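# Fold up the cardboard blank's long walls and lid

## Task

Raise both long side walls and the lid of the flat cardboard blank so its base lies flat on the table, then release it, leaving neither gripper in contact with the blank or any other loose object.

## Robot and tools

Robot: two arms, left_arm and right_arm, mounted facing each other across a table. Each has six joints plus a parallel gripper. The names are just labels and do not match the left or right side of any picture.

Scene frame (used in results): origin at the table centre, table surface at z = +0.020 m, +z up, left_arm's base on the +y side. Positions are in metres, orientations as quaternions w,x,y,z, velocities in m/s and rad/s. The reported hand position is approximate and gets less accurate when the arm is stretched out. The reported point sits between the finger pads, roughly 3 to 4 cm back from the fingertips. The fingers extend along the gripper's +x axis and close along its y axis.

execute_actions takes "actions", a list holding at most one item, plus an optional "pictures" flag (true or false; pictures come by default). There are three forms:
- Empty list []: nothing is commanded; the current state comes back.
- Motion: {"rows": [...], "steps": n}, with n from 1 to 15 control steps of 1/30 s each (15 if omitted). One row is used per step, and the final row repeats if rows run out.
- Wait: {"steps": n} alone, n up to 300. It returns once n steps have elapsed since the previous result, and the time spent replying counts toward them.
If a call is rejected, nothing is sent to the robot.

Every row is one flat list of 14 numbers covering both arms, even when only one arm should move: left_arm waist, shoulder, elbow, wrist pitch, wrist yaw, wrist roll, gripper opening, followed by the same seven for right_arm. The joint values are absolute target angles in radians, in the same form as the Joint positions line. They are not offsets. Stated ranges: waist -3.054 to 3.054, shoulder 0.000 to 3.142, elbow 0.000 to 2.356, wrist pitch -1.571 to 1.571, wrist yaw -1.571 to 1.571, wrist roll -3.142 to 3.142. The true limits may differ by up to 0.010 rad. A call is rejected if any target goes beyond a limit by more than 0.010 and is also farther out than that joint's last reported angle. A target beyond the real limit is clipped to it, and the result then reports "joint sent to its limit". That message can refer to a move still running from an earlier call, and getting no message does not prove there is more travel left.

The gripper opening is also an absolute target, on a scale from -1 to 1. +1 is fully open (pads 0.088 m apart), and empty fingers close together near -0.80; anything lower closes no further. Going from open to closed takes at least about 0.5 s.

Motion limits: each step, a joint's target is held within a fixed distance of its measured angle. That distance is 0.211 rad for waist, shoulder and elbow, 0.213 for wrist pitch, 0.267 for wrist yaw and 0.228 for wrist roll. The whole arm's targets are also pulled back if they would put the gripper more than 70 mm from where it currently is. Large moves therefore need several calls. Friction can leave a joint short of its target, especially at long reach, and very small changes may do nothing, so check the Joint positions after every move.

Between calls, the arms continue toward the last row you sent. They stop once nothing is moving much any more, or when a step is HELD. Fingers that are still opening or closing keep going.

Result lines:
- State line, `left_arm: …` | `right_arm: …`: the pose and velocities of each gripper.
- Joint positions / Joint velocities: one block per arm giving the six joints, then the pad gap in metres.
- grip_measured: the measured opening on the command scale. Each gripper has its own fixed bias of up to about 1 mm. While the gripper is clamping something rigid, the reading can come out up to about 3 mm (0.061) narrower than the actual pads.
- grip_effort_n: the gripper motor's own effort in newtons. Negative means closing and positive means opening. It tops out near 83 N. It stays nonzero while the gripper is idle and is also large during free motion or against a stop, so it does not confirm a grasp. "n/a" means no value is available.
- "joint command not followed": a clearance check altered or blocked some joint targets, but the rest of the row was carried out.
- HELD: marks steps on which all or part of your row was not sent.
- MOTOR HOT: a motor has passed 50 °C. OVER-TEMPERATURE FAULT: at 95 °C the arm is frozen until it cools, and it may lose power and go limp if it stays hot 30 to 60 s.
- TORQUE FAULT: a joint reached its load limit (N m: waist 18.2, shoulder 22.5, elbow 22.4, wrist pitch 5.92, wrist yaw 5.9, wrist roll 5.54; any load being held counts). That arm then stops for 10 s and drops the rest of the call.

Gripping: to hold something, keep the commanded opening below grip_measured. About 0.07 below gives a firm hold, and a smaller gap gives a lighter one. Parts under about 3 mm thick get proportionally less force. Each pad can exert about 34 to 49 N, with a brief spike on first contact. Loads heat the motors even while you are only thinking, so do not hold things longer than needed.

zoom_image: {"camera": name, "region": [x0, y0, x1, y1]} in pixels of the latest full image, origin top-left, no larger than 504 by 504. Cameras: cam_high, cam_low, cam_left_wrist, cam_right_wrist, each 504x504.

finished_scene: {"scene": n}, where n is the current scene's number. It ends that scene and cannot be undone. The scene is then checked: the walls and lid must be upright, the base flat, and neither gripper touching anything.

Avoid: the two arms bumping or pressing into each other, which ends the scene. Also avoid knocking or dropping anything off the table, which means failure. Avoid slamming, dropping, or shoving the blank hard. Occasional outside tugs on held parts or pushes on loose ones can happen, so look again before you release anything.

Each tool is called after "Call:" by a JSON object that holds its "op" and its "data".

## Session

Call:
{"op": "execute_actions", "data": {"actions": []}}

Scene clock: 0.00 s of 5100.00 s.
left_arm: end_effector_position=(-0.0207, +0.1417, +0.3624) grip_measured=+1.000 grip_effort_n=n/a end_effector_quat_wxyz=(+0.705, -0.020, -0.016, -0.709) end_effector_velocity=(+0.004, -0.001, -0.001) end_effector_angular_velocity=(+0.007, +0.008, +0.024) | right_arm: end_effector_position=(-0.0213, -0.1413, +0.3602) grip_measured=+1.000 grip_effort_n=n/a end_effector_quat_wxyz=(+0.706, +0.018, -0.013, +0.708) end_effector_velocity=(-0.003, +0.001, -0.003) end_effector_angular_velocity=(-0.012, -0.008, +0.019)
Joint positions: left_arm=[ 0.002  0.85   0.651  0.25   0.008 -0.005  0.088] | right_arm=[0.007 0.852 0.65  0.245 0.005 0.007 0.088]
Joint velocities: left_arm=[ 0.002  0.002  0.002 -0.007 -0.022 -0.007  0.   ] | right_arm=[-0.002  0.002 -0.002 -0.007 -0.022 -0.007  0.   ]
Heat: left arm: hottest shoulder 29 °C (+0.0 °C/min); right arm: hottest shoulder 27 °C (+0.0 °C/min).

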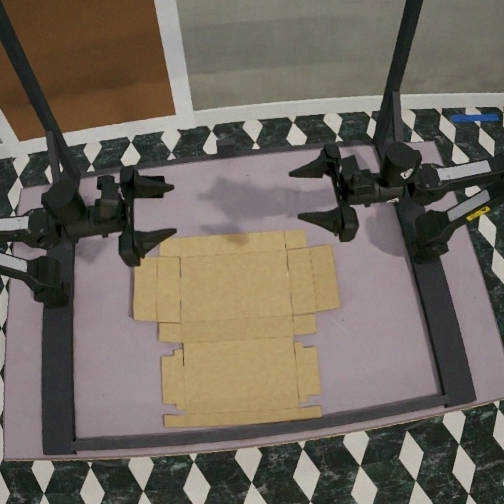

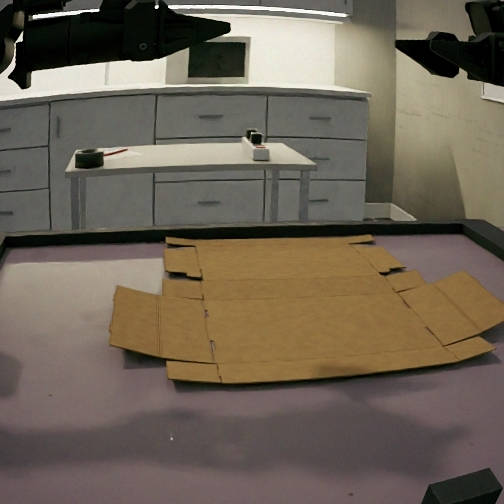

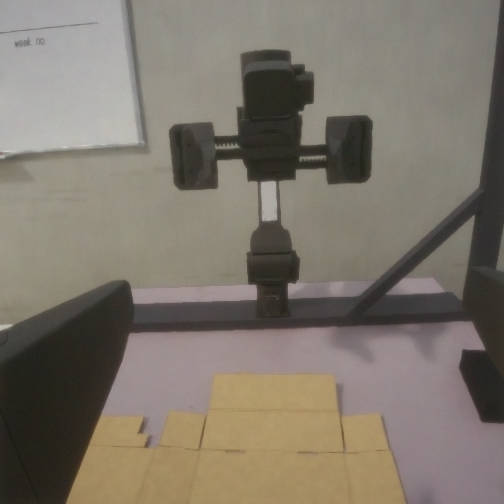

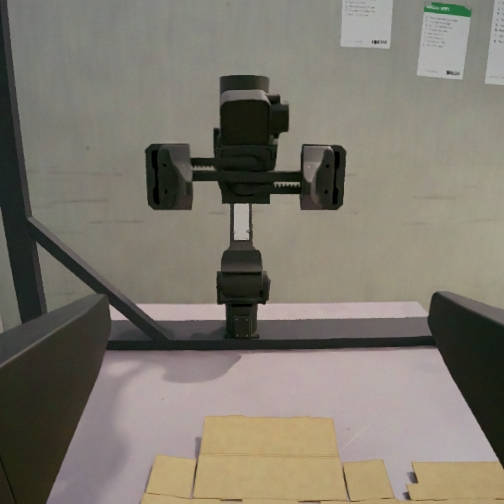

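Call:
{"op": "execute_actions", "data": {"actions": []}}

Scene clock: 17.93 s of 5100.00 s.
left_arm: end_effector_position=(-0.0207, +0.1417, +0.3624) grip_measured=+1.000 grip_effort_n=-0.2 end_effector_quat_wxyz=(+0.705, -0.020, -0.016, -0.709) end_effector_velocity=(+0.000, +0.000, -0.002) end_effector_angular_velocity=(+0.007, -0.007, +0.005) | right_arm: end_effector_position=(-0.0213, -0.1413, +0.3602) grip_measured=+1.000 grip_effort_n=-3.0 end_effector_quat_wxyz=(+0.706, +0.018, -0.013, +0.708) end_effector_velocity=(-0.000, -0.000, -0.002) end_effector_angular_velocity=(-0.007, -0.022, +0.004)
Joint positions: left_arm=[ 0.002  0.85   0.651  0.25   0.008 -0.005  0.088] | right_arm=[0.007 0.852 0.65  0.245 0.005 0.007 0.088]
Joint velocities: left_arm=[-0.002 -0.002 -0.002 -0.007 -0.007  0.007  0.   ] | right_arm=[-0.002 -0.002 -0.002 -0.007 -0.007 -0.022  0.   ]
Heat: left arm: hottest shoulder 29 °C (+0.0 °C/min); right arm: hottest shoulder 27 °C (+0.0 °C/min).
Steps of this call (steps 1 to 90: nothing new was sent; then 14.93 s passed at rest). Readings (joint positions):
1: left_arm=[0.002 0.850 0.651 0.250 0.008 -0.005] | right_arm=[0.007 0.852 0.650 0.245 0.005 0.007]
2: left_arm=[0.002 0.850 0.651 0.250 0.008 -0.005] | right_arm=[0.007 0.852 0.650 0.245 0.005 0.007]
4: left_arm=[0.002 0.850 0.651 0.250 0.008 -0.005] | right_arm=[0.007 0.852 0.650 0.245 0.005 0.007]
8: left_arm=[0.002 0.850 0.651 0.250 0.008 -0.005] | right_arm=[0.007 0.852 0.650 0.245 0.005 0.007]
90: the state above

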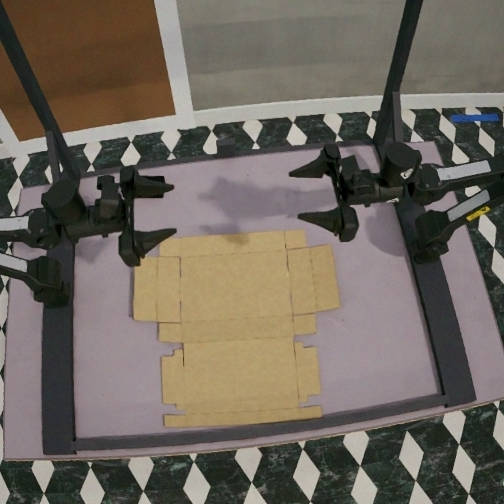

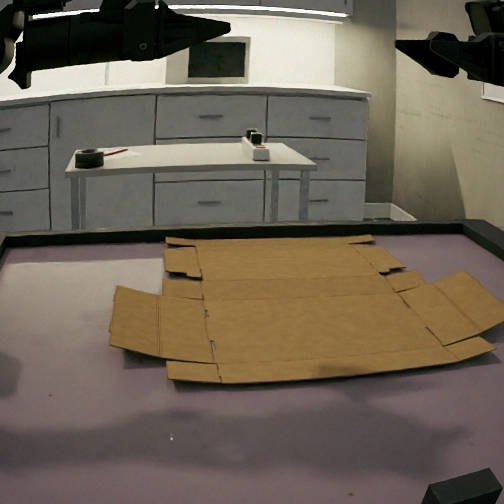

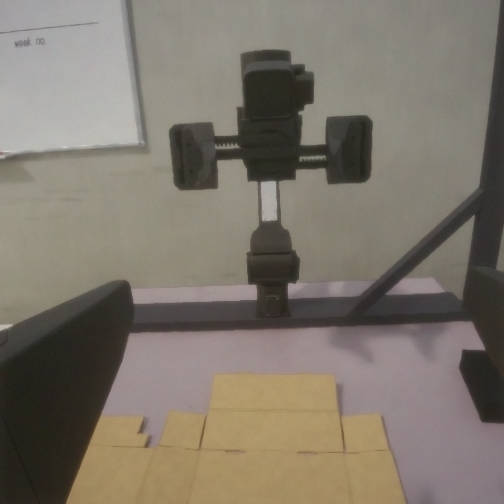

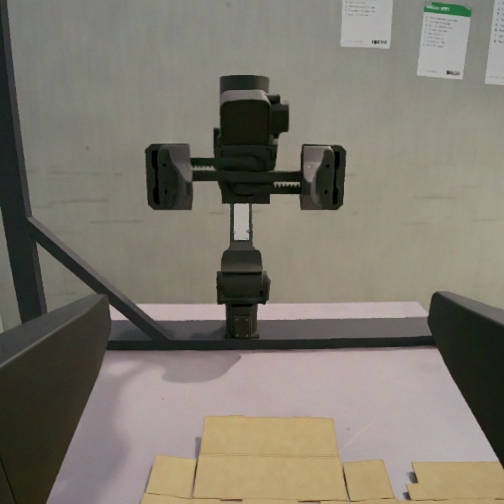

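Mirror step 1.

Call:
{"op": "execute_actions", "data": {"actions": [{"rows":[[-0.78,1.85,1.2,-0.65,-0.85,0.15,1,-0.12,1.85,1.19,-0.434,0,0,-0.78]]}], "pictures": false}}

Call:
{"op": "execute_actions", "data": {"actions": [{"steps":45}], "pictures": false}}

Call:
{"op": "execute_actions", "data": {"actions": [{"rows":[[-0.78,1.9,1.2,-0.65,-0.85,0.15,1,-0.12,1.89,1.19,-0.434,0,0,-0.78],[-0.78,1.9,1.2,-0.65,-0.85,0.15,1,-0.12,1.89,1.19,-0.434,0,0,-0.78],[-0.78,1.9,1.2,-0.65,-0.85,0.15,1,-0.12,1.89,1.19,-0.434,0,0,-0.78],[-0.78,1.95,1.2,-0.65,-0.85,0.15,1,-0.12,1.93,1.19,-0.434,0,0,-0.78],[-0.78,1.95,1.2,-0.65,-0.85,0.15,1,-0.12,1.93,1.19,-0.434,0,0,-0.78],[-0.78,1.95,1.2,-0.65,-0.85,0.15,1,-0.12,1.93,1.19,-0.434,0,0,-0.78],[-0.78,1.98,1.2,-0.65,-0.85,0.15,1,-0.12,1.96,1.19,-0.434,0,0,-0.78],[-0.78,1.98,1.2,-0.65,-0.85,0.15,1,-0.12,1.96,1.19,-0.434,0,0,-0.78],[-0.78,1.98,1.2,-0.65,-0.85,0.15,1,-0.12,1.96,1.19,-0.434,0,0,-0.78],[-0.78,2.01,1.2,-0.65,-0.85,0.15,1,-0.12,1.98,1.19,-0.434,0,0,-0.78]]}]}}

Scene clock: 30.27 s of 5100.00 s.
left_arm: end_effector_position=(-0.1883, +0.1046, +0.2182) grip_measured=+1.000 grip_effort_n=-1.2 end_effector_quat_wxyz=(+0.616, +0.512, -0.035, -0.598) end_effector_velocity=(-0.190, +0.111, -0.568) end_effector_angular_velocity=(+1.619, -1.882, -0.475) | right_arm: end_effector_position=(+0.0289, -0.0358, +0.1843) grip_measured=-0.667 grip_effort_n=18.8 end_effector_quat_wxyz=(+0.678, -0.278, +0.315, +0.602) end_effector_velocity=(+0.009, +0.037, -0.621) end_effector_angular_velocity=(-1.662, +0.191, -0.018)
Joint positions: left_arm=[-0.727  1.612  1.185 -0.545 -0.81   0.143  0.088] | right_arm=[-0.115  1.636  1.176 -0.407  0.001  0.005  0.006]
Joint velocities: left_arm=[-0.681  1.536  0.125 -1.033 -0.388  0.022  0.   ] | right_arm=[-0.007  1.507  0.046 -0.212  0.007  0.007 -0.111]
Heat: left arm: hottest shoulder 29 °C (+0.0 °C/min); right arm: hottest wrist pitch 28 °C (+2.0 °C/min).
Steps of this call (steps 1 to 90: nothing new was sent; then 8.83 s passed at rest; steps 91 to 105: all 15 steps of this action). Readings (joint positions):
91: left_arm=[-0.031 0.882 0.688 0.189 -0.070 0.030] | right_arm=[-0.011 0.883 0.687 0.183 -0.006 0.007]
92: left_arm=[-0.088 0.930 0.747 0.131 -0.153 0.066] | right_arm=[-0.042 0.936 0.749 0.127 -0.005 0.007]
94: left_arm=[-0.209 1.055 0.878 0.013 -0.304 0.107] | right_arm=[-0.088 1.060 0.878 0.005 0.001 0.006]
98: left_arm=[-0.446 1.296 1.106 -0.229 -0.617 0.136] | right_arm=[-0.113 1.294 1.105 -0.233 0.001 0.005]
105: the state above

Scene clock: 31.77 s of 5100.00 s.
left_arm: end_effector_position=(-0.1979, +0.1163, +0.1343) grip_measured=+1.000 grip_effort_n=-1.6 end_effector_quat_wxyz=(+0.536, +0.647, -0.057, -0.540) end_effector_velocity=(+0.005, +0.003, +0.000) end_effector_angular_velocity=(+0.014, -0.025, -0.000) | right_arm: end_effector_position=(+0.0291, -0.0383, +0.1024) grip_measured=-0.777 grip_effort_n=-17.4 end_effector_quat_wxyz=(+0.640, -0.343, +0.388, +0.568) end_effector_velocity=(-0.002, -0.000, +0.001) end_effector_angular_velocity=(-0.001, +0.016, +0.014)
Joint positions: left_arm=[-0.779  1.848  1.196 -0.649 -0.849  0.147  0.088] | right_arm=[-0.116  1.838  1.184 -0.433  0.001  0.005  0.001]
Joint velocities: left_arm=[ 0.002 -0.007 -0.007 -0.022 -0.007  0.007  0.   ] | right_arm=[-0.002 -0.002  0.002 -0.007 -0.022 -0.007 -0.   ]
Heat: left arm: hottest shoulder 29 °C (+0.0 °C/min); right arm: hottest wrist pitch 28 °C (+1.9 °C/min).
Steps of this call (steps 1 to 30: the robot went on to your last target; steps 31 to 45: nothing new was sent). Readings (joint positions):
1: left_arm=[-0.747 1.665 1.189 -0.574 -0.820 0.144] | right_arm=[-0.115 1.687 1.177 -0.413 0.001 0.005]
2: left_arm=[-0.761 1.718 1.191 -0.595 -0.828 0.145] | right_arm=[-0.115 1.735 1.178 -0.418 0.001 0.005]
4: left_arm=[-0.775 1.800 1.191 -0.627 -0.831 0.146] | right_arm=[-0.116 1.803 1.178 -0.433 0.001 0.005]
8: left_arm=[-0.779 1.849 1.188 -0.644 -0.842 0.147] | right_arm=[-0.116 1.838 1.178 -0.435 0.001 0.005]
45: the state above
All arms were judged still, so your last target was given up. Only a new action makes them travel on or press farther. Fingers that are still opening or closing keep moving.

Scene clock: 32.27 s of 5100.00 s.
left_arm: end_effector_position=(-0.1963, +0.1194, +0.0866) grip_measured=+1.000 grip_effort_n=-1.2 end_effector_quat_wxyz=(+0.500, +0.698, -0.059, -0.509) end_effector_velocity=(+0.004, -0.000, -0.014) end_effector_angular_velocity=(+0.011, -0.040, +0.010) | right_arm: end_effector_position=(+0.0287, -0.0419, +0.0604) grip_measured=-0.777 grip_effort_n=-17.4 end_effector_quat_wxyz=(+0.620, -0.371, +0.419, +0.550) end_effector_velocity=(+0.001, +0.006, -0.011) end_effector_angular_velocity=(+0.003, +0.004, +0.007)
Joint positions: left_arm=[-0.782  1.99   1.199 -0.65  -0.853  0.147  0.088] | right_arm=[-0.116  1.951  1.192 -0.43   0.001  0.004  0.001]
Joint velocities: left_arm=[ 0.002  0.046 -0.002  0.007 -0.022 -0.007  0.   ] | right_arm=[-0.002  0.042  0.007  0.037 -0.007 -0.007 -0.   ]
Heat: left arm: hottest shoulder 29 °C (+0.0 °C/min); right arm: hottest shoulder 28 °C (+1.9 °C/min).
Steps of this call (steps 1 to 15: all 15 steps of this action). Readings (joint positions):
1: left_arm=[-0.779 1.854 1.196 -0.649 -0.849 0.147] | right_arm=[-0.116 1.844 1.184 -0.433 0.001 0.005]
2: left_arm=[-0.779 1.859 1.198 -0.649 -0.850 0.147] | right_arm=[-0.116 1.850 1.187 -0.432 0.001 0.004]
4: left_arm=[-0.779 1.882 1.198 -0.650 -0.850 0.147] | right_arm=[-0.116 1.870 1.188 -0.433 0.001 0.004]
8: left_arm=[-0.779 1.943 1.199 -0.651 -0.850 0.147] | right_arm=[-0.116 1.921 1.188 -0.434 0.001 0.004]
15: the state above

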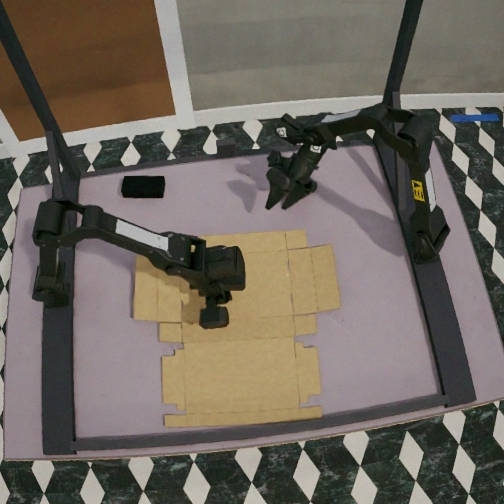

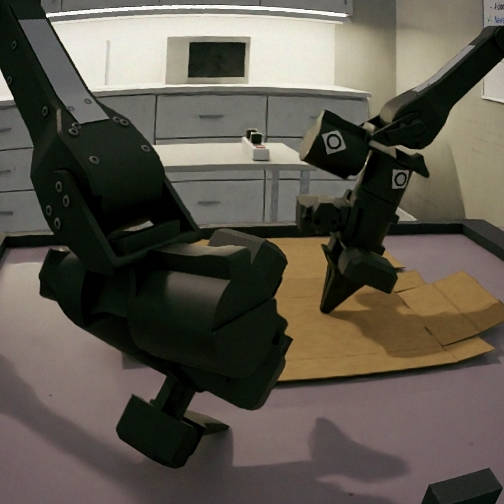

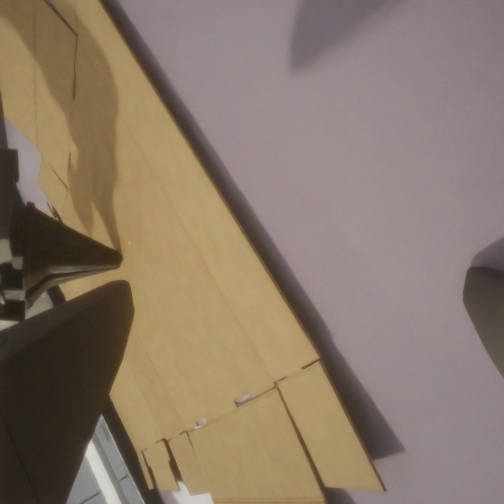

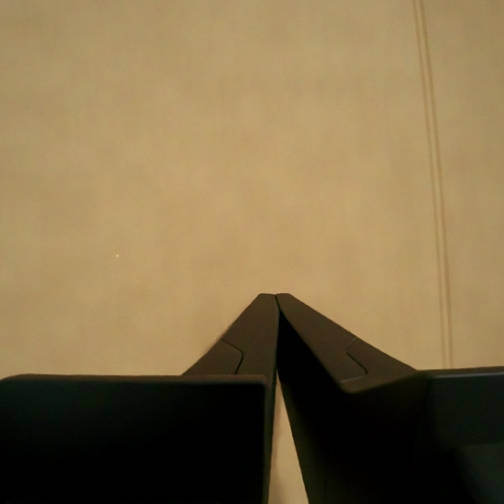

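Call:
{"op": "execute_actions", "data": {"actions": [{"rows":[[-0.74,2.02,1.2,-0.65,-0.85,0.15,1,-0.12,1.98,1.19,-0.434,0,0,-0.78],[-0.72,2.02,1.2,-0.65,-0.85,0.15,1,-0.12,1.98,1.19,-0.434,0,0,-0.78],[-0.70,2.02,1.2,-0.65,-0.85,0.15,1,-0.12,1.98,1.19,-0.434,0,0,-0.78],[-0.68,2.02,1.2,-0.65,-0.85,0.15,1,-0.12,1.98,1.19,-0.434,0,0,-0.78],[-0.66,2.02,1.2,-0.65,-0.85,0.15,1,-0.12,1.98,1.19,-0.434,0,0,-0.78],[-0.64,2.02,1.2,-0.65,-0.85,0.15,1,-0.12,1.98,1.19,-0.434,0,0,-0.78],[-0.62,2.02,1.2,-0.65,-0.85,0.15,1,-0.12,1.98,1.19,-0.434,0,0,-0.78],[-0.60,2.02,1.2,-0.65,-0.85,0.15,1,-0.12,1.98,1.19,-0.434,0,0,-0.78]]}]}}

Scene clock: 42.50 s of 5100.00 s.
left_arm: end_effector_position=(-0.1361, +0.0928, +0.0855) grip_measured=+1.000 grip_effort_n=-1.2 end_effector_quat_wxyz=(+0.542, +0.700, +0.002, -0.465) end_effector_velocity=(+0.002, +0.000, +0.000) end_effector_angular_velocity=(-0.010, -0.001, +0.008) | right_arm: end_effector_position=(+0.0287, -0.0417, +0.0601) grip_measured=-0.777 grip_effort_n=-17.4 end_effector_quat_wxyz=(+0.620, -0.371, +0.419, +0.550) end_effector_velocity=(-0.003, -0.002, -0.000) end_effector_angular_velocity=(-0.005, +0.018, +0.013)
Joint positions: left_arm=[-0.608  1.996  1.205 -0.648 -0.852  0.147  0.088] | right_arm=[-0.116  1.952  1.194 -0.43   0.001  0.004  0.001]
Joint velocities: left_arm=[ 0.002 -0.002 -0.007  0.007 -0.007 -0.007  0.   ] | right_arm=[-0.002 -0.002 -0.002 -0.007 -0.022 -0.007 -0.   ]
Heat: left arm: hottest shoulder 30 °C (+1.4 °C/min); right arm: hottest shoulder 28 °C (+1.4 °C/min).
Steps of this call (steps 1 to 15: the robot went on to your last target; steps 16 to 90: nothing new was sent; then 6.73 s passed at rest; steps 91 to 105: all 15 steps of this action). Readings (joint positions):
91: left_arm=[-0.781 1.993 1.199 -0.650 -0.853 0.147] | right_arm=[-0.116 1.952 1.194 -0.430 0.001 0.004]
92: left_arm=[-0.775 1.993 1.200 -0.650 -0.852 0.147] | right_arm=[-0.116 1.952 1.194 -0.430 0.001 0.004]
94: left_arm=[-0.749 1.995 1.203 -0.648 -0.851 0.147] | right_arm=[-0.116 1.952 1.194 -0.430 0.001 0.004]
98: left_arm=[-0.664 1.996 1.205 -0.648 -0.851 0.147] | right_arm=[-0.116 1.952 1.194 -0.430 0.001 0.004]
105: the state above

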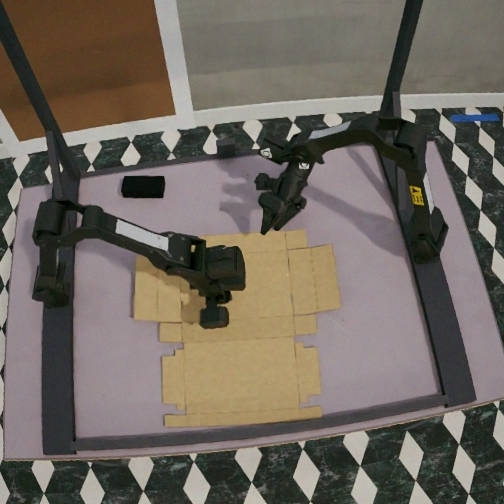

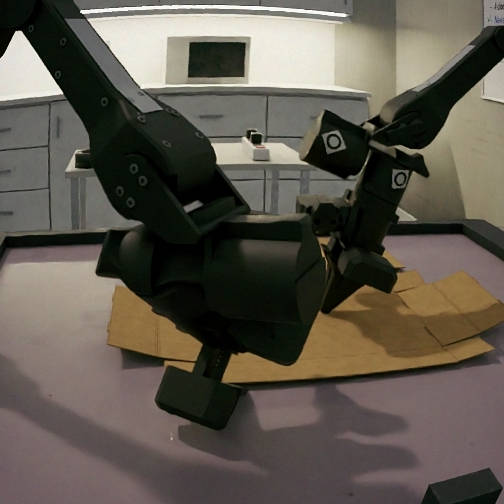

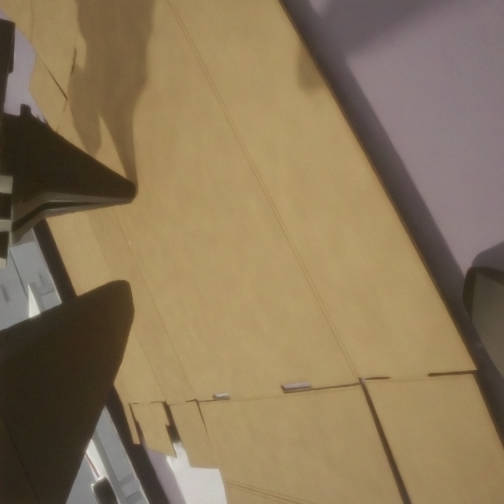

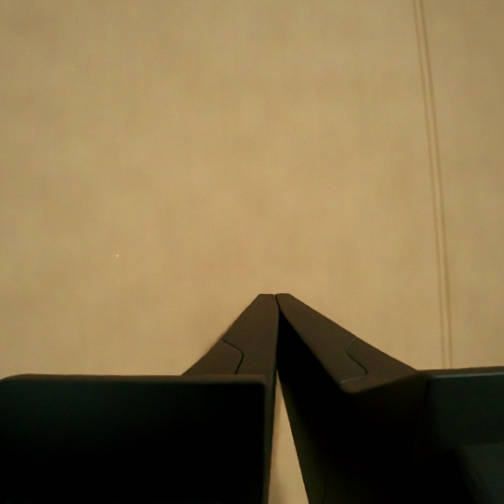

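Call:
{"op": "execute_actions", "data": {"actions": [{"rows":[[-0.58,2.02,1.2,-0.65,-0.85,0.15,1,-0.12,1.98,1.19,-0.434,0,0,-0.78],[-0.57,2.02,1.2,-0.65,-0.85,0.15,1,-0.12,1.98,1.19,-0.434,0,0,-0.78],[-0.56,2.02,1.2,-0.65,-0.85,0.15,1,-0.12,1.98,1.19,-0.434,0,0,-0.78],[-0.55,2.02,1.2,-0.65,-0.85,0.15,1,-0.12,1.98,1.19,-0.434,0,0,-0.78],[-0.54,2.02,1.2,-0.65,-0.85,0.15,1,-0.12,1.98,1.19,-0.434,0,0,-0.78],[-0.53,2.02,1.2,-0.65,-0.85,0.15,1,-0.12,1.98,1.19,-0.434,0,0,-0.78],[-0.52,2.02,1.2,-0.65,-0.85,0.15,1,-0.12,1.98,1.19,-0.434,0,0,-0.78],[-0.51,2.02,1.2,-0.65,-0.85,0.15,1,-0.12,1.98,1.19,-0.434,0,0,-0.78]]}]}}

Scene clock: 51.87 s of 5100.00 s.
left_arm: end_effector_position=(-0.1245, +0.0886, +0.0836) grip_measured=+1.000 grip_effort_n=-1.2 end_effector_quat_wxyz=(+0.546, +0.697, +0.025, -0.463) end_effector_velocity=(-0.001, -0.001, +0.001) end_effector_angular_velocity=(-0.014, +0.001, +0.003) | right_arm: end_effector_position=(+0.0304, -0.0424, +0.0599) grip_measured=-0.777 grip_effort_n=-17.4 end_effector_quat_wxyz=(+0.621, -0.371, +0.421, +0.548) end_effector_velocity=(+0.004, -0.003, -0.000) end_effector_angular_velocity=(-0.009, -0.014, +0.010)
Joint positions: left_arm=[-0.568  1.996  1.209 -0.65  -0.824  0.147  0.088] | right_arm=[-0.12   1.952  1.194 -0.433  0.002  0.004  0.001]
Joint velocities: left_arm=[-0.002 -0.002 -0.002  0.007 -0.007 -0.007  0.   ] | right_arm=[-0.007 -0.002 -0.002 -0.007  0.007 -0.022 -0.   ]
Heat: left arm: hottest shoulder 30 °C (+1.2 °C/min); right arm: hottest shoulder 28 °C (+1.2 °C/min).
Steps of this call (steps 1 to 15: the robot went on to your last target; steps 16 to 90: nothing new was sent; then 5.87 s passed at rest; steps 91 to 105: all 15 steps of this action). Readings (joint positions):
91: left_arm=[-0.608 1.996 1.205 -0.648 -0.852 0.147] | right_arm=[-0.116 1.952 1.194 -0.430 0.001 0.004]
92: left_arm=[-0.605 1.996 1.205 -0.648 -0.852 0.147] | right_arm=[-0.116 1.952 1.194 -0.430 0.001 0.004]
94: left_arm=[-0.592 1.996 1.205 -0.648 -0.850 0.147] | right_arm=[-0.116 1.952 1.194 -0.430 0.001 0.004]
98: left_arm=[-0.571 1.996 1.208 -0.649 -0.829 0.147] | right_arm=[-0.120 1.952 1.194 -0.432 0.002 0.004]
105: the state above

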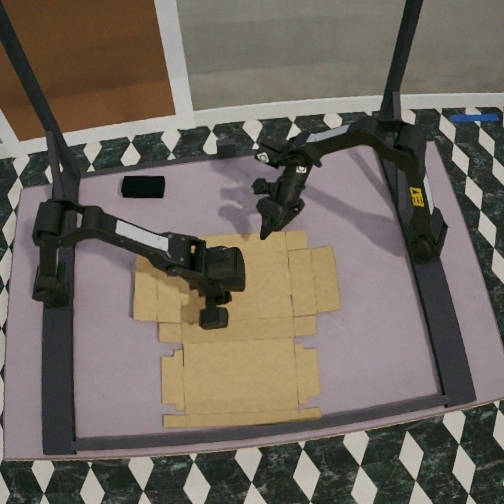

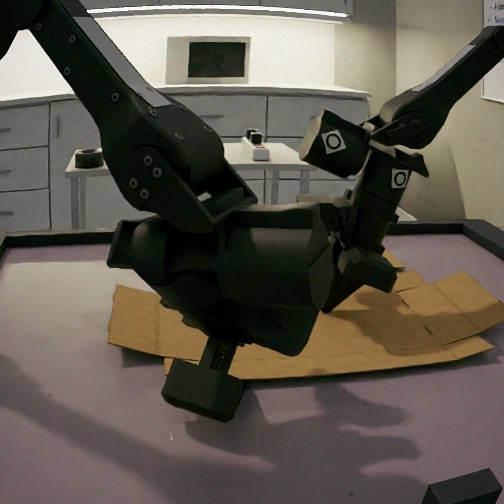

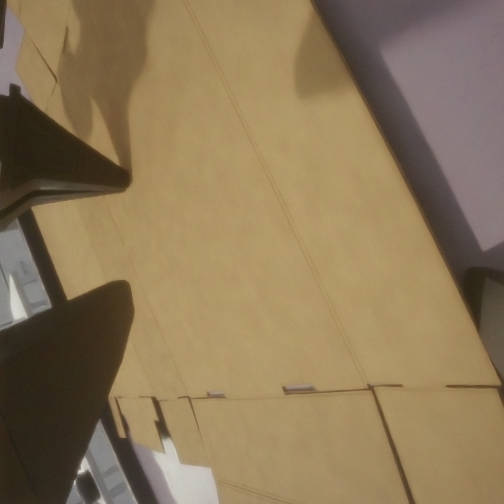

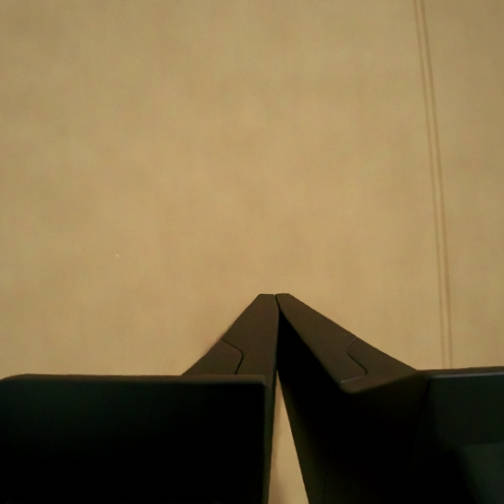

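Call:
{"op": "execute_actions", "data": {"actions": [{"rows":[[-0.52,2.0,1.2,-0.65,-0.85,0.15,1,-0.12,1.98,1.19,-0.434,0,0,-0.78],[-0.52,1.99,1.2,-0.65,-0.85,0.15,1,-0.12,1.98,1.19,-0.434,0,0,-0.78],[-0.52,1.98,1.2,-0.65,-0.85,0.15,1,-0.12,1.98,1.19,-0.434,0,0,-0.78],[-0.52,1.97,1.2,-0.65,-0.85,0.15,1,-0.12,1.98,1.19,-0.434,0,0,-0.78],[-0.52,1.96,1.2,-0.65,-0.85,0.15,1,-0.12,1.98,1.19,-0.434,0,0,-0.78],[-0.52,1.95,1.2,-0.65,-0.85,0.15,1,-0.12,1.98,1.19,-0.434,0,0,-0.78],[-0.51,1.94,1.2,-0.65,-0.85,0.15,1,-0.12,1.98,1.19,-0.434,0,0,-0.78],[-0.51,1.93,1.2,-0.65,-0.85,0.15,1,-0.12,1.98,1.19,-0.434,0,0,-0.78],[-0.50,1.92,1.2,-0.65,-0.85,0.15,1,-0.12,1.98,1.19,-0.434,0,0,-0.78]]}]}}

Scene clock: 59.73 s of 5100.00 s.
left_arm: end_effector_position=(-0.1198, +0.0841, +0.1032) grip_measured=+1.000 grip_effort_n=-1.2 end_effector_quat_wxyz=(+0.566, +0.673, +0.034, -0.476) end_effector_velocity=(-0.004, +0.003, -0.002) end_effector_angular_velocity=(+0.025, +0.026, -0.015) | right_arm: end_effector_position=(+0.0333, -0.0441, +0.0594) grip_measured=-0.777 grip_effort_n=-17.4 end_effector_quat_wxyz=(+0.622, -0.373, +0.423, +0.543) end_effector_velocity=(-0.000, -0.000, +0.001) end_effector_angular_velocity=(-0.002, +0.004, +0.007)
Joint positions: left_arm=[-0.546  1.934  1.209 -0.646 -0.806  0.147  0.088] | right_arm=[-0.125  1.952  1.194 -0.44   0.008  0.004  0.001]
Joint velocities: left_arm=[-0.002 -0.007 -0.002 -0.007  0.037  0.007  0.   ] | right_arm=[-0.002 -0.002  0.002 -0.007 -0.007 -0.007 -0.   ]
Heat: left arm: hottest shoulder 31 °C (+2.0 °C/min); right arm: hottest shoulder 29 °C (+2.0 °C/min).
Steps of this call (steps 1 to 15: the robot went on to your last target; steps 16 to 90: nothing new was sent; then 4.37 s passed at rest; steps 91 to 105: all 15 steps of this action). Readings (joint positions):
91: left_arm=[-0.568 1.994 1.210 -0.650 -0.823 0.147] | right_arm=[-0.120 1.952 1.194 -0.433 0.002 0.004]
92: left_arm=[-0.568 1.992 1.210 -0.650 -0.823 0.147] | right_arm=[-0.120 1.952 1.194 -0.433 0.002 0.004]
94: left_arm=[-0.566 1.987 1.210 -0.648 -0.820 0.147] | right_arm=[-0.120 1.952 1.194 -0.433 0.002 0.004]
98: left_arm=[-0.559 1.969 1.209 -0.646 -0.810 0.147] | right_arm=[-0.121 1.952 1.194 -0.435 0.002 0.004]
105: the state above

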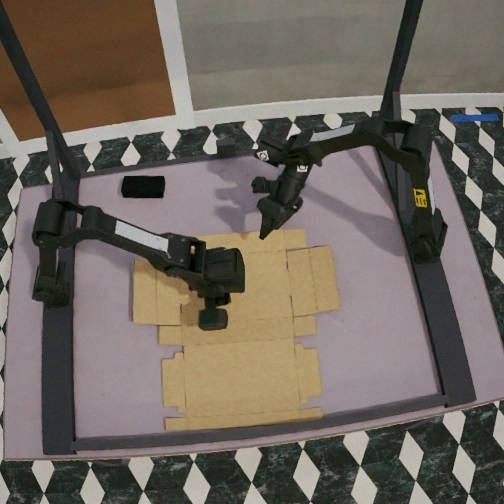

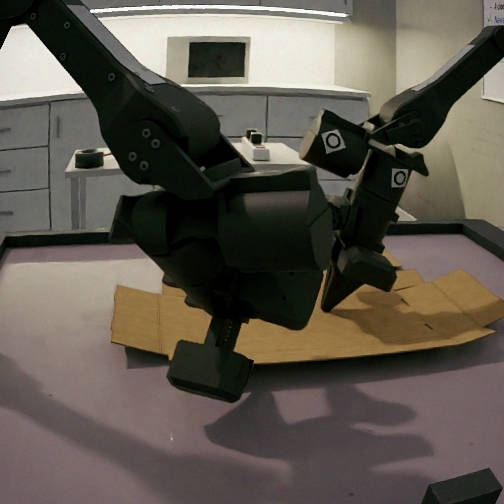

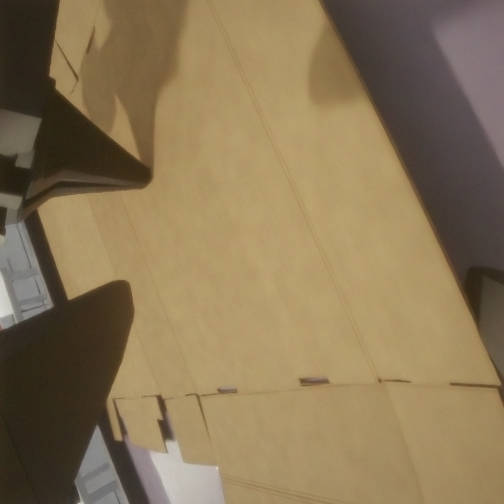

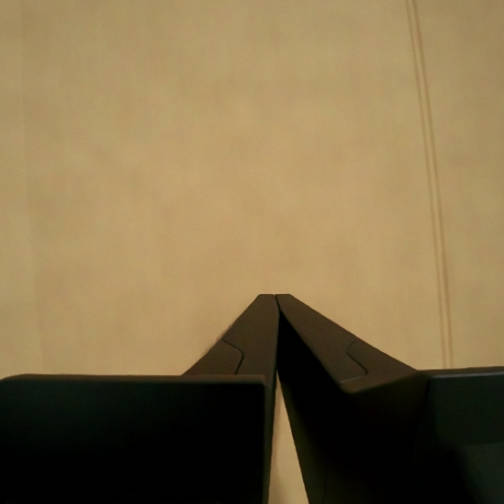

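Call:
{"op": "execute_actions", "data": {"actions": [{"rows":[[-0.5,1.91,1.2,-0.65,-0.85,0.15,1,-0.12,1.995,1.19,-0.434,0,0,-0.78],[-0.5,1.9,1.2,-0.65,-0.85,0.15,1,-0.12,1.995,1.19,-0.434,0,0,-0.78],[-0.49,1.89,1.2,-0.65,-0.85,0.15,1,-0.12,1.995,1.19,-0.434,0,0,-0.78],[-0.48,1.88,1.2,-0.65,-0.85,0.15,1,-0.12,1.995,1.19,-0.434,0,0,-0.78],[-0.47,1.87,1.2,-0.65,-0.85,0.15,1,-0.12,1.995,1.19,-0.434,0,0,-0.78],[-0.46,1.86,1.2,-0.65,-0.85,0.15,1,-0.12,1.995,1.19,-0.434,0,0,-0.78]]}]}}

Scene clock: 69.47 s of 5100.00 s.
left_arm: end_effector_position=(-0.0947, +0.0782, +0.1255) grip_measured=+1.000 grip_effort_n=-1.2 end_effector_quat_wxyz=(+0.599, +0.653, +0.047, -0.462) end_effector_velocity=(+0.001, -0.001, -0.000) end_effector_angular_velocity=(-0.010, -0.002, +0.009) | right_arm: end_effector_position=(+0.0362, -0.0443, +0.0587) grip_measured=-0.777 grip_effort_n=-17.4 end_effector_quat_wxyz=(+0.625, -0.374, +0.423, +0.539) end_effector_velocity=(-0.003, -0.005, -0.002) end_effector_angular_velocity=(-0.020, +0.021, +0.012)
Joint positions: left_arm=[-0.484  1.872  1.205 -0.65  -0.823  0.147  0.088] | right_arm=[-0.13   1.955  1.195 -0.439  0.014  0.004  0.001]
Joint velocities: left_arm=[ 0.002  0.002 -0.002  0.007 -0.007 -0.007  0.   ] | right_arm=[-0.002 -0.002 -0.002 -0.022 -0.022 -0.007  0.   ]
Heat: left arm: hottest shoulder 33 °C (+4.0 °C/min); right arm: hottest shoulder 29 °C (+2.0 °C/min).
Steps of this call (steps 1 to 15: the robot went on to your last target; steps 16 to 90: nothing new was sent; then 6.23 s passed at rest; steps 91 to 105: all 15 steps of this action). Readings (joint positions):
91: left_arm=[-0.546 1.933 1.209 -0.646 -0.805 0.147] | right_arm=[-0.125 1.953 1.194 -0.440 0.008 0.004]
92: left_arm=[-0.546 1.930 1.208 -0.646 -0.805 0.147] | right_arm=[-0.125 1.953 1.194 -0.440 0.008 0.004]
94: left_arm=[-0.542 1.921 1.207 -0.646 -0.802 0.147] | right_arm=[-0.125 1.953 1.194 -0.440 0.008 0.004]
98: left_arm=[-0.517 1.886 1.205 -0.650 -0.808 0.147] | right_arm=[-0.129 1.955 1.194 -0.440 0.014 0.004]
105: the state above

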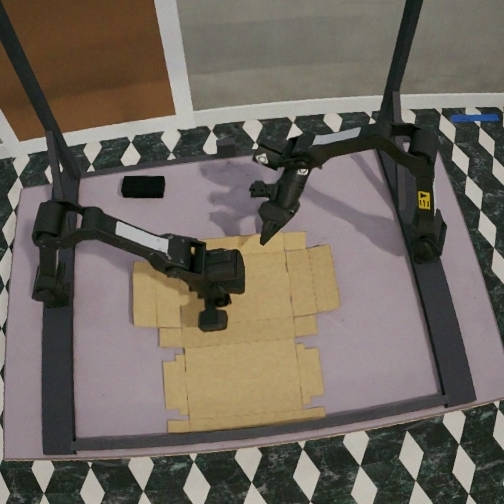

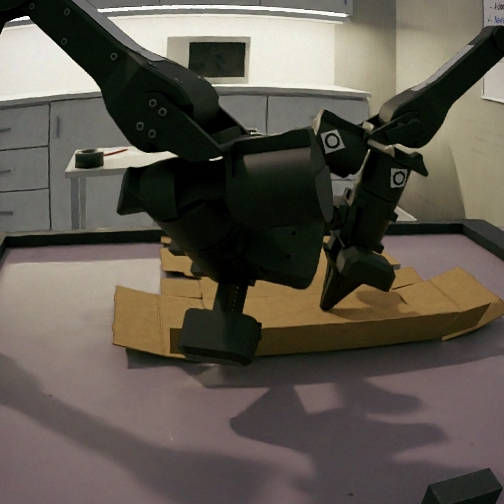

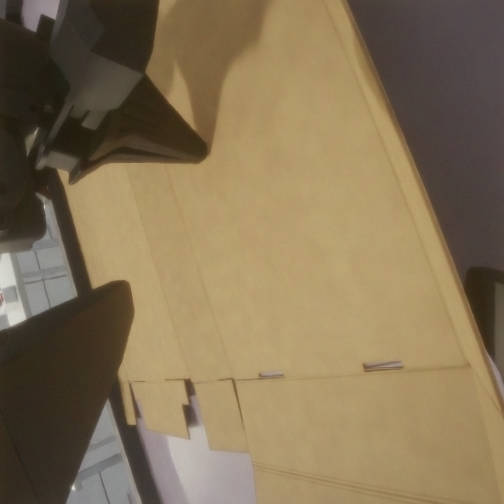

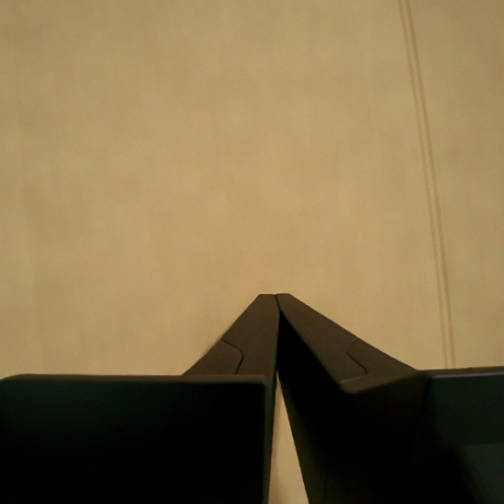

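Call:
{"op": "execute_actions", "data": {"actions": [{"rows":[[-0.45,1.86,1.2,-0.65,-0.85,0.15,1,-0.12,1.995,1.19,-0.434,0,0,-0.78],[-0.43,1.86,1.2,-0.65,-0.85,0.15,1,-0.12,1.995,1.19,-0.434,0,0,-0.78],[-0.42,1.86,1.2,-0.65,-0.85,0.15,1,-0.12,1.995,1.19,-0.434,0,0,-0.78],[-0.40,1.86,1.2,-0.65,-0.85,0.15,1,-0.12,1.995,1.19,-0.434,0,0,-0.78],[-0.39,1.86,1.2,-0.65,-0.85,0.15,1,-0.12,1.995,1.19,-0.434,0,0,-0.78],[-0.37,1.86,1.2,-0.65,-0.85,0.15,1,-0.12,1.995,1.19,-0.434,0,0,-0.78],[-0.36,1.86,1.2,-0.65,-0.85,0.15,1,-0.12,1.995,1.19,-0.434,0,0,-0.78],[-0.34,1.86,1.2,-0.65,-0.85,0.15,1,-0.12,1.995,1.19,-0.434,0,0,-0.78]]}]}}

Scene clock: 76.63 s of 5100.00 s.
left_arm: end_effector_position=(-0.0569, +0.0733, +0.1276) grip_measured=+1.000 grip_effort_n=-1.6 end_effector_quat_wxyz=(+0.621, +0.647, +0.082, -0.435) end_effector_velocity=(-0.001, -0.001, +0.005) end_effector_angular_velocity=(-0.015, -0.016, +0.003) | right_arm: end_effector_position=(+0.0366, -0.0444, +0.0585) grip_measured=-0.777 grip_effort_n=-17.4 end_effector_quat_wxyz=(+0.625, -0.374, +0.423, +0.539) end_effector_velocity=(-0.003, -0.005, -0.002) end_effector_angular_velocity=(-0.020, +0.021, +0.012)
Joint positions: left_arm=[-0.383  1.862  1.205 -0.655 -0.812  0.147  0.088] | right_arm=[-0.131  1.955  1.195 -0.439  0.014  0.004  0.001]
Joint velocities: left_arm=[-0.007 -0.002  0.007 -0.007 -0.022 -0.007  0.   ] | right_arm=[-0.002 -0.002 -0.002 -0.022 -0.022 -0.007 -0.   ]
Heat: left arm: hottest shoulder 34 °C (+5.0 °C/min); right arm: hottest shoulder 29 °C (+2.0 °C/min).
Steps of this call (steps 1 to 15: the robot went on to your last target; steps 16 to 90: nothing new was sent; then 3.67 s passed at rest; steps 91 to 105: all 15 steps of this action). Readings (joint positions):
91: left_arm=[-0.483 1.872 1.205 -0.650 -0.823 0.147] | right_arm=[-0.130 1.955 1.195 -0.439 0.014 0.004]
92: left_arm=[-0.482 1.872 1.205 -0.650 -0.822 0.147] | right_arm=[-0.130 1.955 1.195 -0.439 0.014 0.004]
94: left_arm=[-0.470 1.872 1.205 -0.650 -0.821 0.147] | right_arm=[-0.130 1.955 1.195 -0.439 0.014 0.004]
98: left_arm=[-0.419 1.867 1.205 -0.652 -0.820 0.147] | right_arm=[-0.130 1.955 1.195 -0.439 0.014 0.004]
105: the state above

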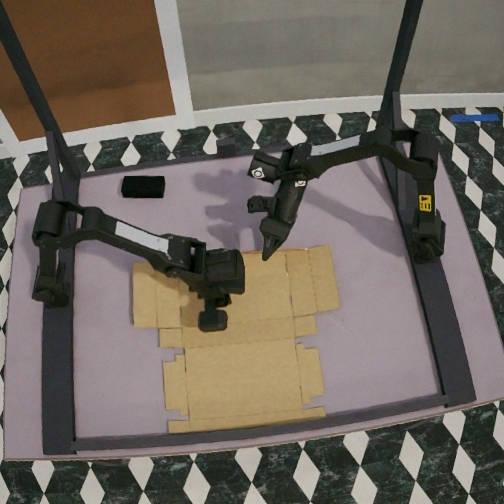

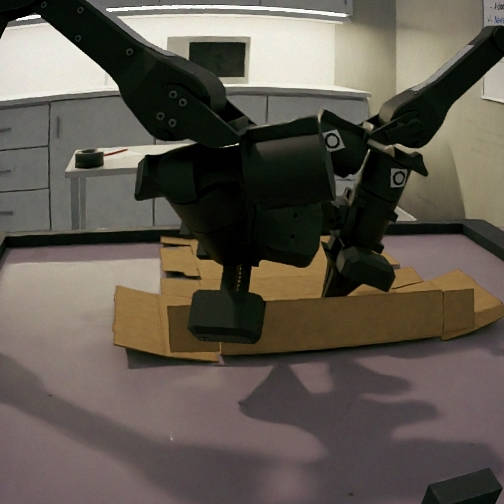

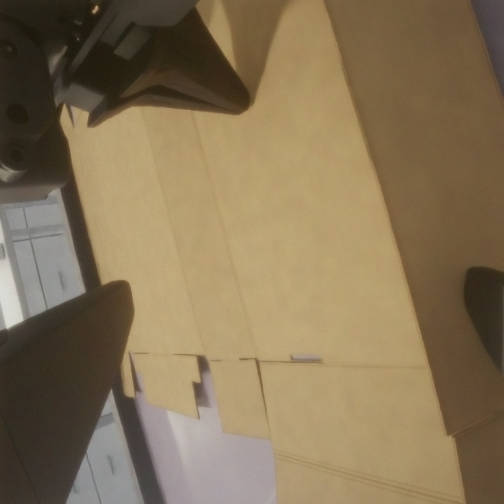

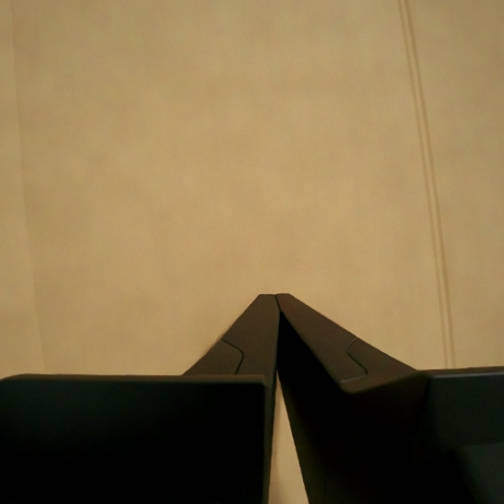

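Call:
{"op": "execute_actions", "data": {"actions": [{"rows":[[-0.5,1.86,1.2,-0.65,-0.85,0.15,1,-0.12,1.98,1.19,-0.434,0,0,-0.78],[-0.5,1.86,1.2,-0.65,-0.85,0.15,1,-0.12,1.98,1.19,-0.434,0,0,-0.78],[-0.5,1.86,1.2,-0.65,-0.85,0.15,1,-0.12,1.98,1.19,-0.434,0,0,-0.78],[-0.5,1.86,1.2,-0.65,-0.85,0.15,1,-0.12,1.98,1.19,-0.434,0,0,-0.78],[-0.5,1.86,1.2,-0.65,-0.85,0.15,1,-0.12,1.98,1.19,-0.434,0,0,-0.78],[-0.5,1.3,1.0,-0.9,-0.4,0,1,-0.12,1.98,1.19,-0.434,0,0,-0.78]]}], "pictures": false}}

Call:
{"op": "execute_actions", "data": {"actions": [{"rows":[[0.9,1.2,1.0,-0.9,0.85,-0.15,1,-0.12,1.98,1.19,-0.434,0,0,-0.78]]}], "pictures": false}}

Call:
{"op": "execute_actions", "data": {"actions": [{"steps":20}], "pictures": false}}

Call:
{"op": "execute_actions", "data": {"actions": [{"rows":[[0.9,1.8,1.0,-0.59,0.85,-0.15,1,-0.12,1.98,1.19,-0.434,0,0,-0.78]]}], "pictures": false}}

Call:
{"op": "execute_actions", "data": {"actions": [{"steps":15}]}}

Scene clock: 88.70 s of 5100.00 s.
left_arm: end_effector_position=(-0.1016, +0.1793, +0.1787) grip_measured=+1.000 grip_effort_n=-2.1 end_effector_quat_wxyz=(+0.551, +0.553, +0.182, -0.598) end_effector_velocity=(+0.005, +0.059, +0.328) end_effector_angular_velocity=(-0.986, +0.743, -0.000) | right_arm: end_effector_position=(+0.0354, -0.0418, +0.0598) grip_measured=-0.777 grip_effort_n=-17.4 end_effector_quat_wxyz=(+0.626, -0.370, +0.420, +0.543) end_effector_velocity=(-0.001, -0.005, -0.002) end_effector_angular_velocity=(-0.021, +0.007, +0.007)
Joint positions: left_arm=[-0.5    1.365  1.011 -0.887 -0.424  0.009  0.088] | right_arm=[-0.129  1.955  1.197 -0.43   0.009  0.004  0.001]
Joint velocities: left_arm=[-0.002 -1.263  0.042 -0.11   0.168 -0.066  0.   ] | right_arm=[-0.002 -0.002 -0.002 -0.022 -0.007 -0.007 -0.   ]
Heat: left arm: hottest shoulder 35 °C (+6.0 °C/min); right arm: hottest shoulder 29 °C (+1.0 °C/min).
Steps of this call (steps 1 to 15: the robot went on to your last target; steps 16 to 90: nothing new was sent; then 8.57 s passed at rest; steps 91 to 105: all 15 steps of this action). Readings (joint positions):
91: left_arm=[-0.393 1.862 1.205 -0.654 -0.824 0.147] | right_arm=[-0.131 1.955 1.195 -0.438 0.014 0.004]
92: left_arm=[-0.415 1.862 1.205 -0.652 -0.844 0.147] | right_arm=[-0.131 1.955 1.196 -0.433 0.010 0.004]
94: left_arm=[-0.462 1.862 1.205 -0.651 -0.847 0.147] | right_arm=[-0.129 1.955 1.197 -0.430 0.009 0.004]
98: left_arm=[-0.501 1.740 1.094 -0.796 -0.643 0.066] | right_arm=[-0.129 1.955 1.197 -0.430 0.009 0.004]
105: the state above

Scene clock: 89.20 s of 5100.00 s.
left_arm: end_effector_position=(-0.0132, +0.1786, +0.2377) grip_measured=+1.000 grip_effort_n=-1.6 end_effector_quat_wxyz=(+0.501, +0.083, +0.559, -0.655) end_effector_velocity=(+0.320, +0.016, +0.135) end_effector_angular_velocity=(-0.497, +1.233, +1.138) | right_arm: end_effector_position=(+0.0354, -0.0418, +0.0598) grip_measured=-0.777 grip_effort_n=-17.4 end_effector_quat_wxyz=(+0.626, -0.370, +0.420, +0.543) end_effector_velocity=(+0.002, -0.002, -0.000) end_effector_angular_velocity=(-0.008, -0.000, +0.016)
Joint positions: left_arm=[ 0.389  1.211  1.007 -0.899  0.722 -0.145  0.088] | right_arm=[-0.129  1.955  1.197 -0.43   0.009  0.004  0.001]
Joint velocities: left_arm=[ 1.805 -0.022 -0.002 -0.022  1.487 -0.007  0.   ] | right_arm=[-0.007 -0.002 -0.002 -0.007 -0.007 -0.022 -0.   ]
Heat: left arm: hottest shoulder 35 °C (+6.1 °C/min); right arm: hottest shoulder 29 °C (+1.0 °C/min).
Steps of this call (steps 1 to 15: all 15 steps of this action). Readings (joint positions):
1: left_arm=[-0.475 1.317 1.013 -0.887 -0.348 -0.029] | right_arm=[-0.129 1.955 1.197 -0.430 0.009 0.004]
2: left_arm=[-0.419 1.281 1.013 -0.893 -0.263 -0.066] | right_arm=[-0.129 1.955 1.197 -0.430 0.009 0.004]
4: left_arm=[-0.290 1.233 1.012 -0.897 -0.115 -0.108] | right_arm=[-0.129 1.955 1.197 -0.430 0.009 0.004]
8: left_arm=[-0.040 1.211 1.011 -0.897 0.197 -0.137] | right_arm=[-0.129 1.955 1.197 -0.430 0.009 0.004]
15: the state above

Scene clock: 89.87 s of 5100.00 s.
left_arm: end_effector_position=(+0.1083, +0.2107, +0.2503) grip_measured=+1.000 grip_effort_n=-2.1 end_effector_quat_wxyz=(+0.613, -0.090, +0.562, -0.548) end_effector_velocity=(+0.003, +0.003, -0.004) end_effector_angular_velocity=(+0.028, +0.014, +0.030) | right_arm: end_effector_position=(+0.0354, -0.0418, +0.0598) grip_measured=-0.777 grip_effort_n=-17.4 end_effector_quat_wxyz=(+0.626, -0.370, +0.420, +0.543) end_effector_velocity=(-0.003, -0.002, -0.000) end_effector_angular_velocity=(-0.006, +0.013, +0.026)
Joint positions: left_arm=[ 0.897  1.208  1.007 -0.899  0.847 -0.146  0.088] | right_arm=[-0.129  1.955  1.197 -0.43   0.009  0.004  0.001]
Joint velocities: left_arm=[ 0.007  0.002 -0.002 -0.007 -0.022 -0.022  0.   ] | right_arm=[-0.002 -0.002 -0.002 -0.007 -0.022 -0.022  0.   ]
Heat: left arm: hottest shoulder 35 °C (+6.0 °C/min); right arm: hottest shoulder 29 °C (+1.0 °C/min).
Steps of this call (steps 1 to 20: the robot went on to your last target). Readings (joint positions):
1: left_arm=[0.449 1.210 1.007 -0.899 0.761 -0.145] | right_arm=[-0.129 1.955 1.197 -0.430 0.009 0.004]
2: left_arm=[0.510 1.209 1.007 -0.899 0.788 -0.145] | right_arm=[-0.129 1.955 1.197 -0.430 0.009 0.004]
4: left_arm=[0.633 1.209 1.007 -0.899 0.818 -0.145] | right_arm=[-0.129 1.955 1.197 -0.430 0.009 0.004]
8: left_arm=[0.845 1.209 1.007 -0.899 0.835 -0.146] | right_arm=[-0.129 1.955 1.197 -0.430 0.009 0.004]
20: the state above

Scene clock: 90.37 s of 5100.00 s.
left_arm: end_effector_position=(+0.1620, +0.1687, +0.1023) grip_measured=+1.000 grip_effort_n=-1.6 end_effector_quat_wxyz=(+0.552, -0.097, +0.675, -0.481) end_effector_velocity=(+0.014, -0.015, +0.008) end_effector_angular_velocity=(-0.094, -0.085, -0.011) | right_arm: end_effector_position=(+0.0354, -0.0418, +0.0598) grip_measured=-0.777 grip_effort_n=-17.4 end_effector_quat_wxyz=(+0.626, -0.370, +0.420, +0.543) end_effector_velocity=(-0.001, -0.003, -0.000) end_effector_angular_velocity=(-0.016, +0.006, +0.007)
Joint positions: left_arm=[ 0.899  1.792  0.995 -0.593  0.847 -0.147  0.088] | right_arm=[-0.129  1.955  1.197 -0.43   0.009  0.004  0.001]
Joint velocities: left_arm=[-0.002 -0.002  0.007  0.11   0.022  0.007  0.   ] | right_arm=[-0.002 -0.002  0.002 -0.022 -0.007 -0.007 -0.   ]
Heat: left arm: hottest shoulder 35 °C (+6.1 °C/min); right arm: hottest shoulder 29 °C (+1.0 °C/min).
Steps of this call (steps 1 to 15: all 15 steps of this action). Readings (joint positions):
1: left_arm=[0.897 1.237 1.006 -0.863 0.852 -0.147] | right_arm=[-0.129 1.955 1.197 -0.430 0.009 0.004]
2: left_arm=[0.896 1.275 1.009 -0.786 0.858 -0.147] | right_arm=[-0.129 1.955 1.197 -0.430 0.009 0.004]
4: left_arm=[0.898 1.391 1.019 -0.674 0.855 -0.147] | right_arm=[-0.129 1.955 1.197 -0.430 0.009 0.004]
8: left_arm=[0.899 1.635 1.013 -0.612 0.851 -0.147] | right_arm=[-0.129 1.955 1.197 -0.430 0.009 0.004]
15: the state above

Scene clock: 90.87 s of 5100.00 s.
left_arm: end_effector_position=(+0.1625, +0.1680, +0.1029) grip_measured=+1.000 grip_effort_n=-1.6 end_effector_quat_wxyz=(+0.552, -0.097, +0.674, -0.482) end_effector_velocity=(-0.003, +0.000, +0.001) end_effector_angular_velocity=(+0.007, +0.025, +0.010) | right_arm: end_effector_position=(+0.0354, -0.0418, +0.0598) grip_measured=-0.777 grip_effort_n=-17.4 end_effector_quat_wxyz=(+0.626, -0.370, +0.420, +0.543) end_effector_velocity=(+0.000, +0.001, +0.001) end_effector_angular_velocity=(+0.008, +0.003, +0.007)
Joint positions: left_arm=[ 0.899  1.792  0.997 -0.591  0.849 -0.147  0.088] | right_arm=[-0.129  1.955  1.197 -0.43   0.009  0.004  0.001]
Joint velocities: left_arm=[-0.002 -0.002 -0.002 -0.007  0.007 -0.022  0.   ] | right_arm=[-0.002 -0.002 -0.002  0.007 -0.007 -0.007 -0.   ]
Heat: left arm: hottest shoulder 35 °C (+6.0 °C/min); right arm: hottest shoulder 29 °C (+1.0 °C/min).
Steps of this call (steps 1 to 15: the robot went on to your last target). Readings (joint positions):
1: left_arm=[0.899 1.792 0.996 -0.591 0.848 -0.147] | right_arm=[-0.129 1.955 1.197 -0.430 0.009 0.004]
2: left_arm=[0.899 1.792 0.997 -0.591 0.849 -0.147] | right_arm=[-0.129 1.955 1.197 -0.430 0.009 0.004]
4: left_arm=[0.899 1.792 0.997 -0.591 0.849 -0.147] | right_arm=[-0.129 1.955 1.197 -0.430 0.009 0.004]
8: left_arm=[0.899 1.792 0.997 -0.591 0.849 -0.147] | right_arm=[-0.129 1.955 1.197 -0.430 0.009 0.004]
15: the state above
All arms were judged still, so your last target was given up. Only a new action makes them travel on or press farther. Fingers that are still opening or closing keep moving.

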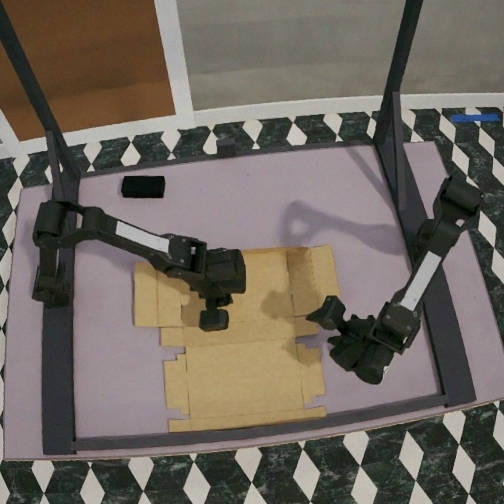

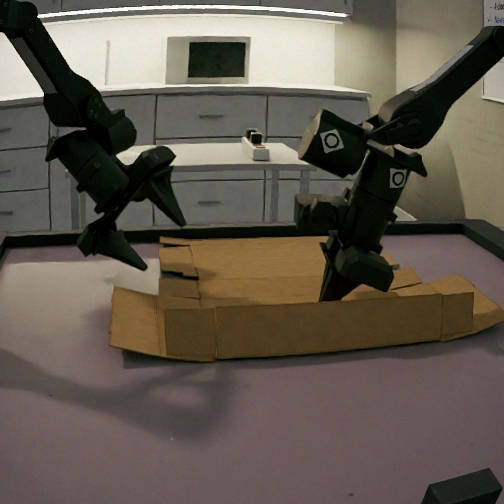

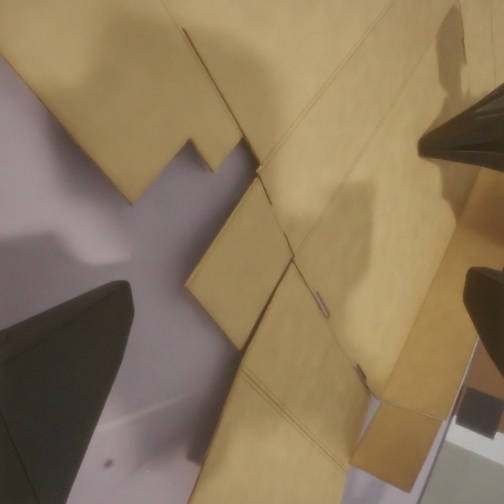

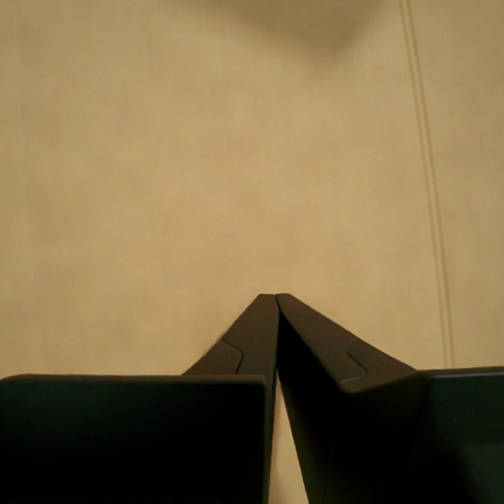

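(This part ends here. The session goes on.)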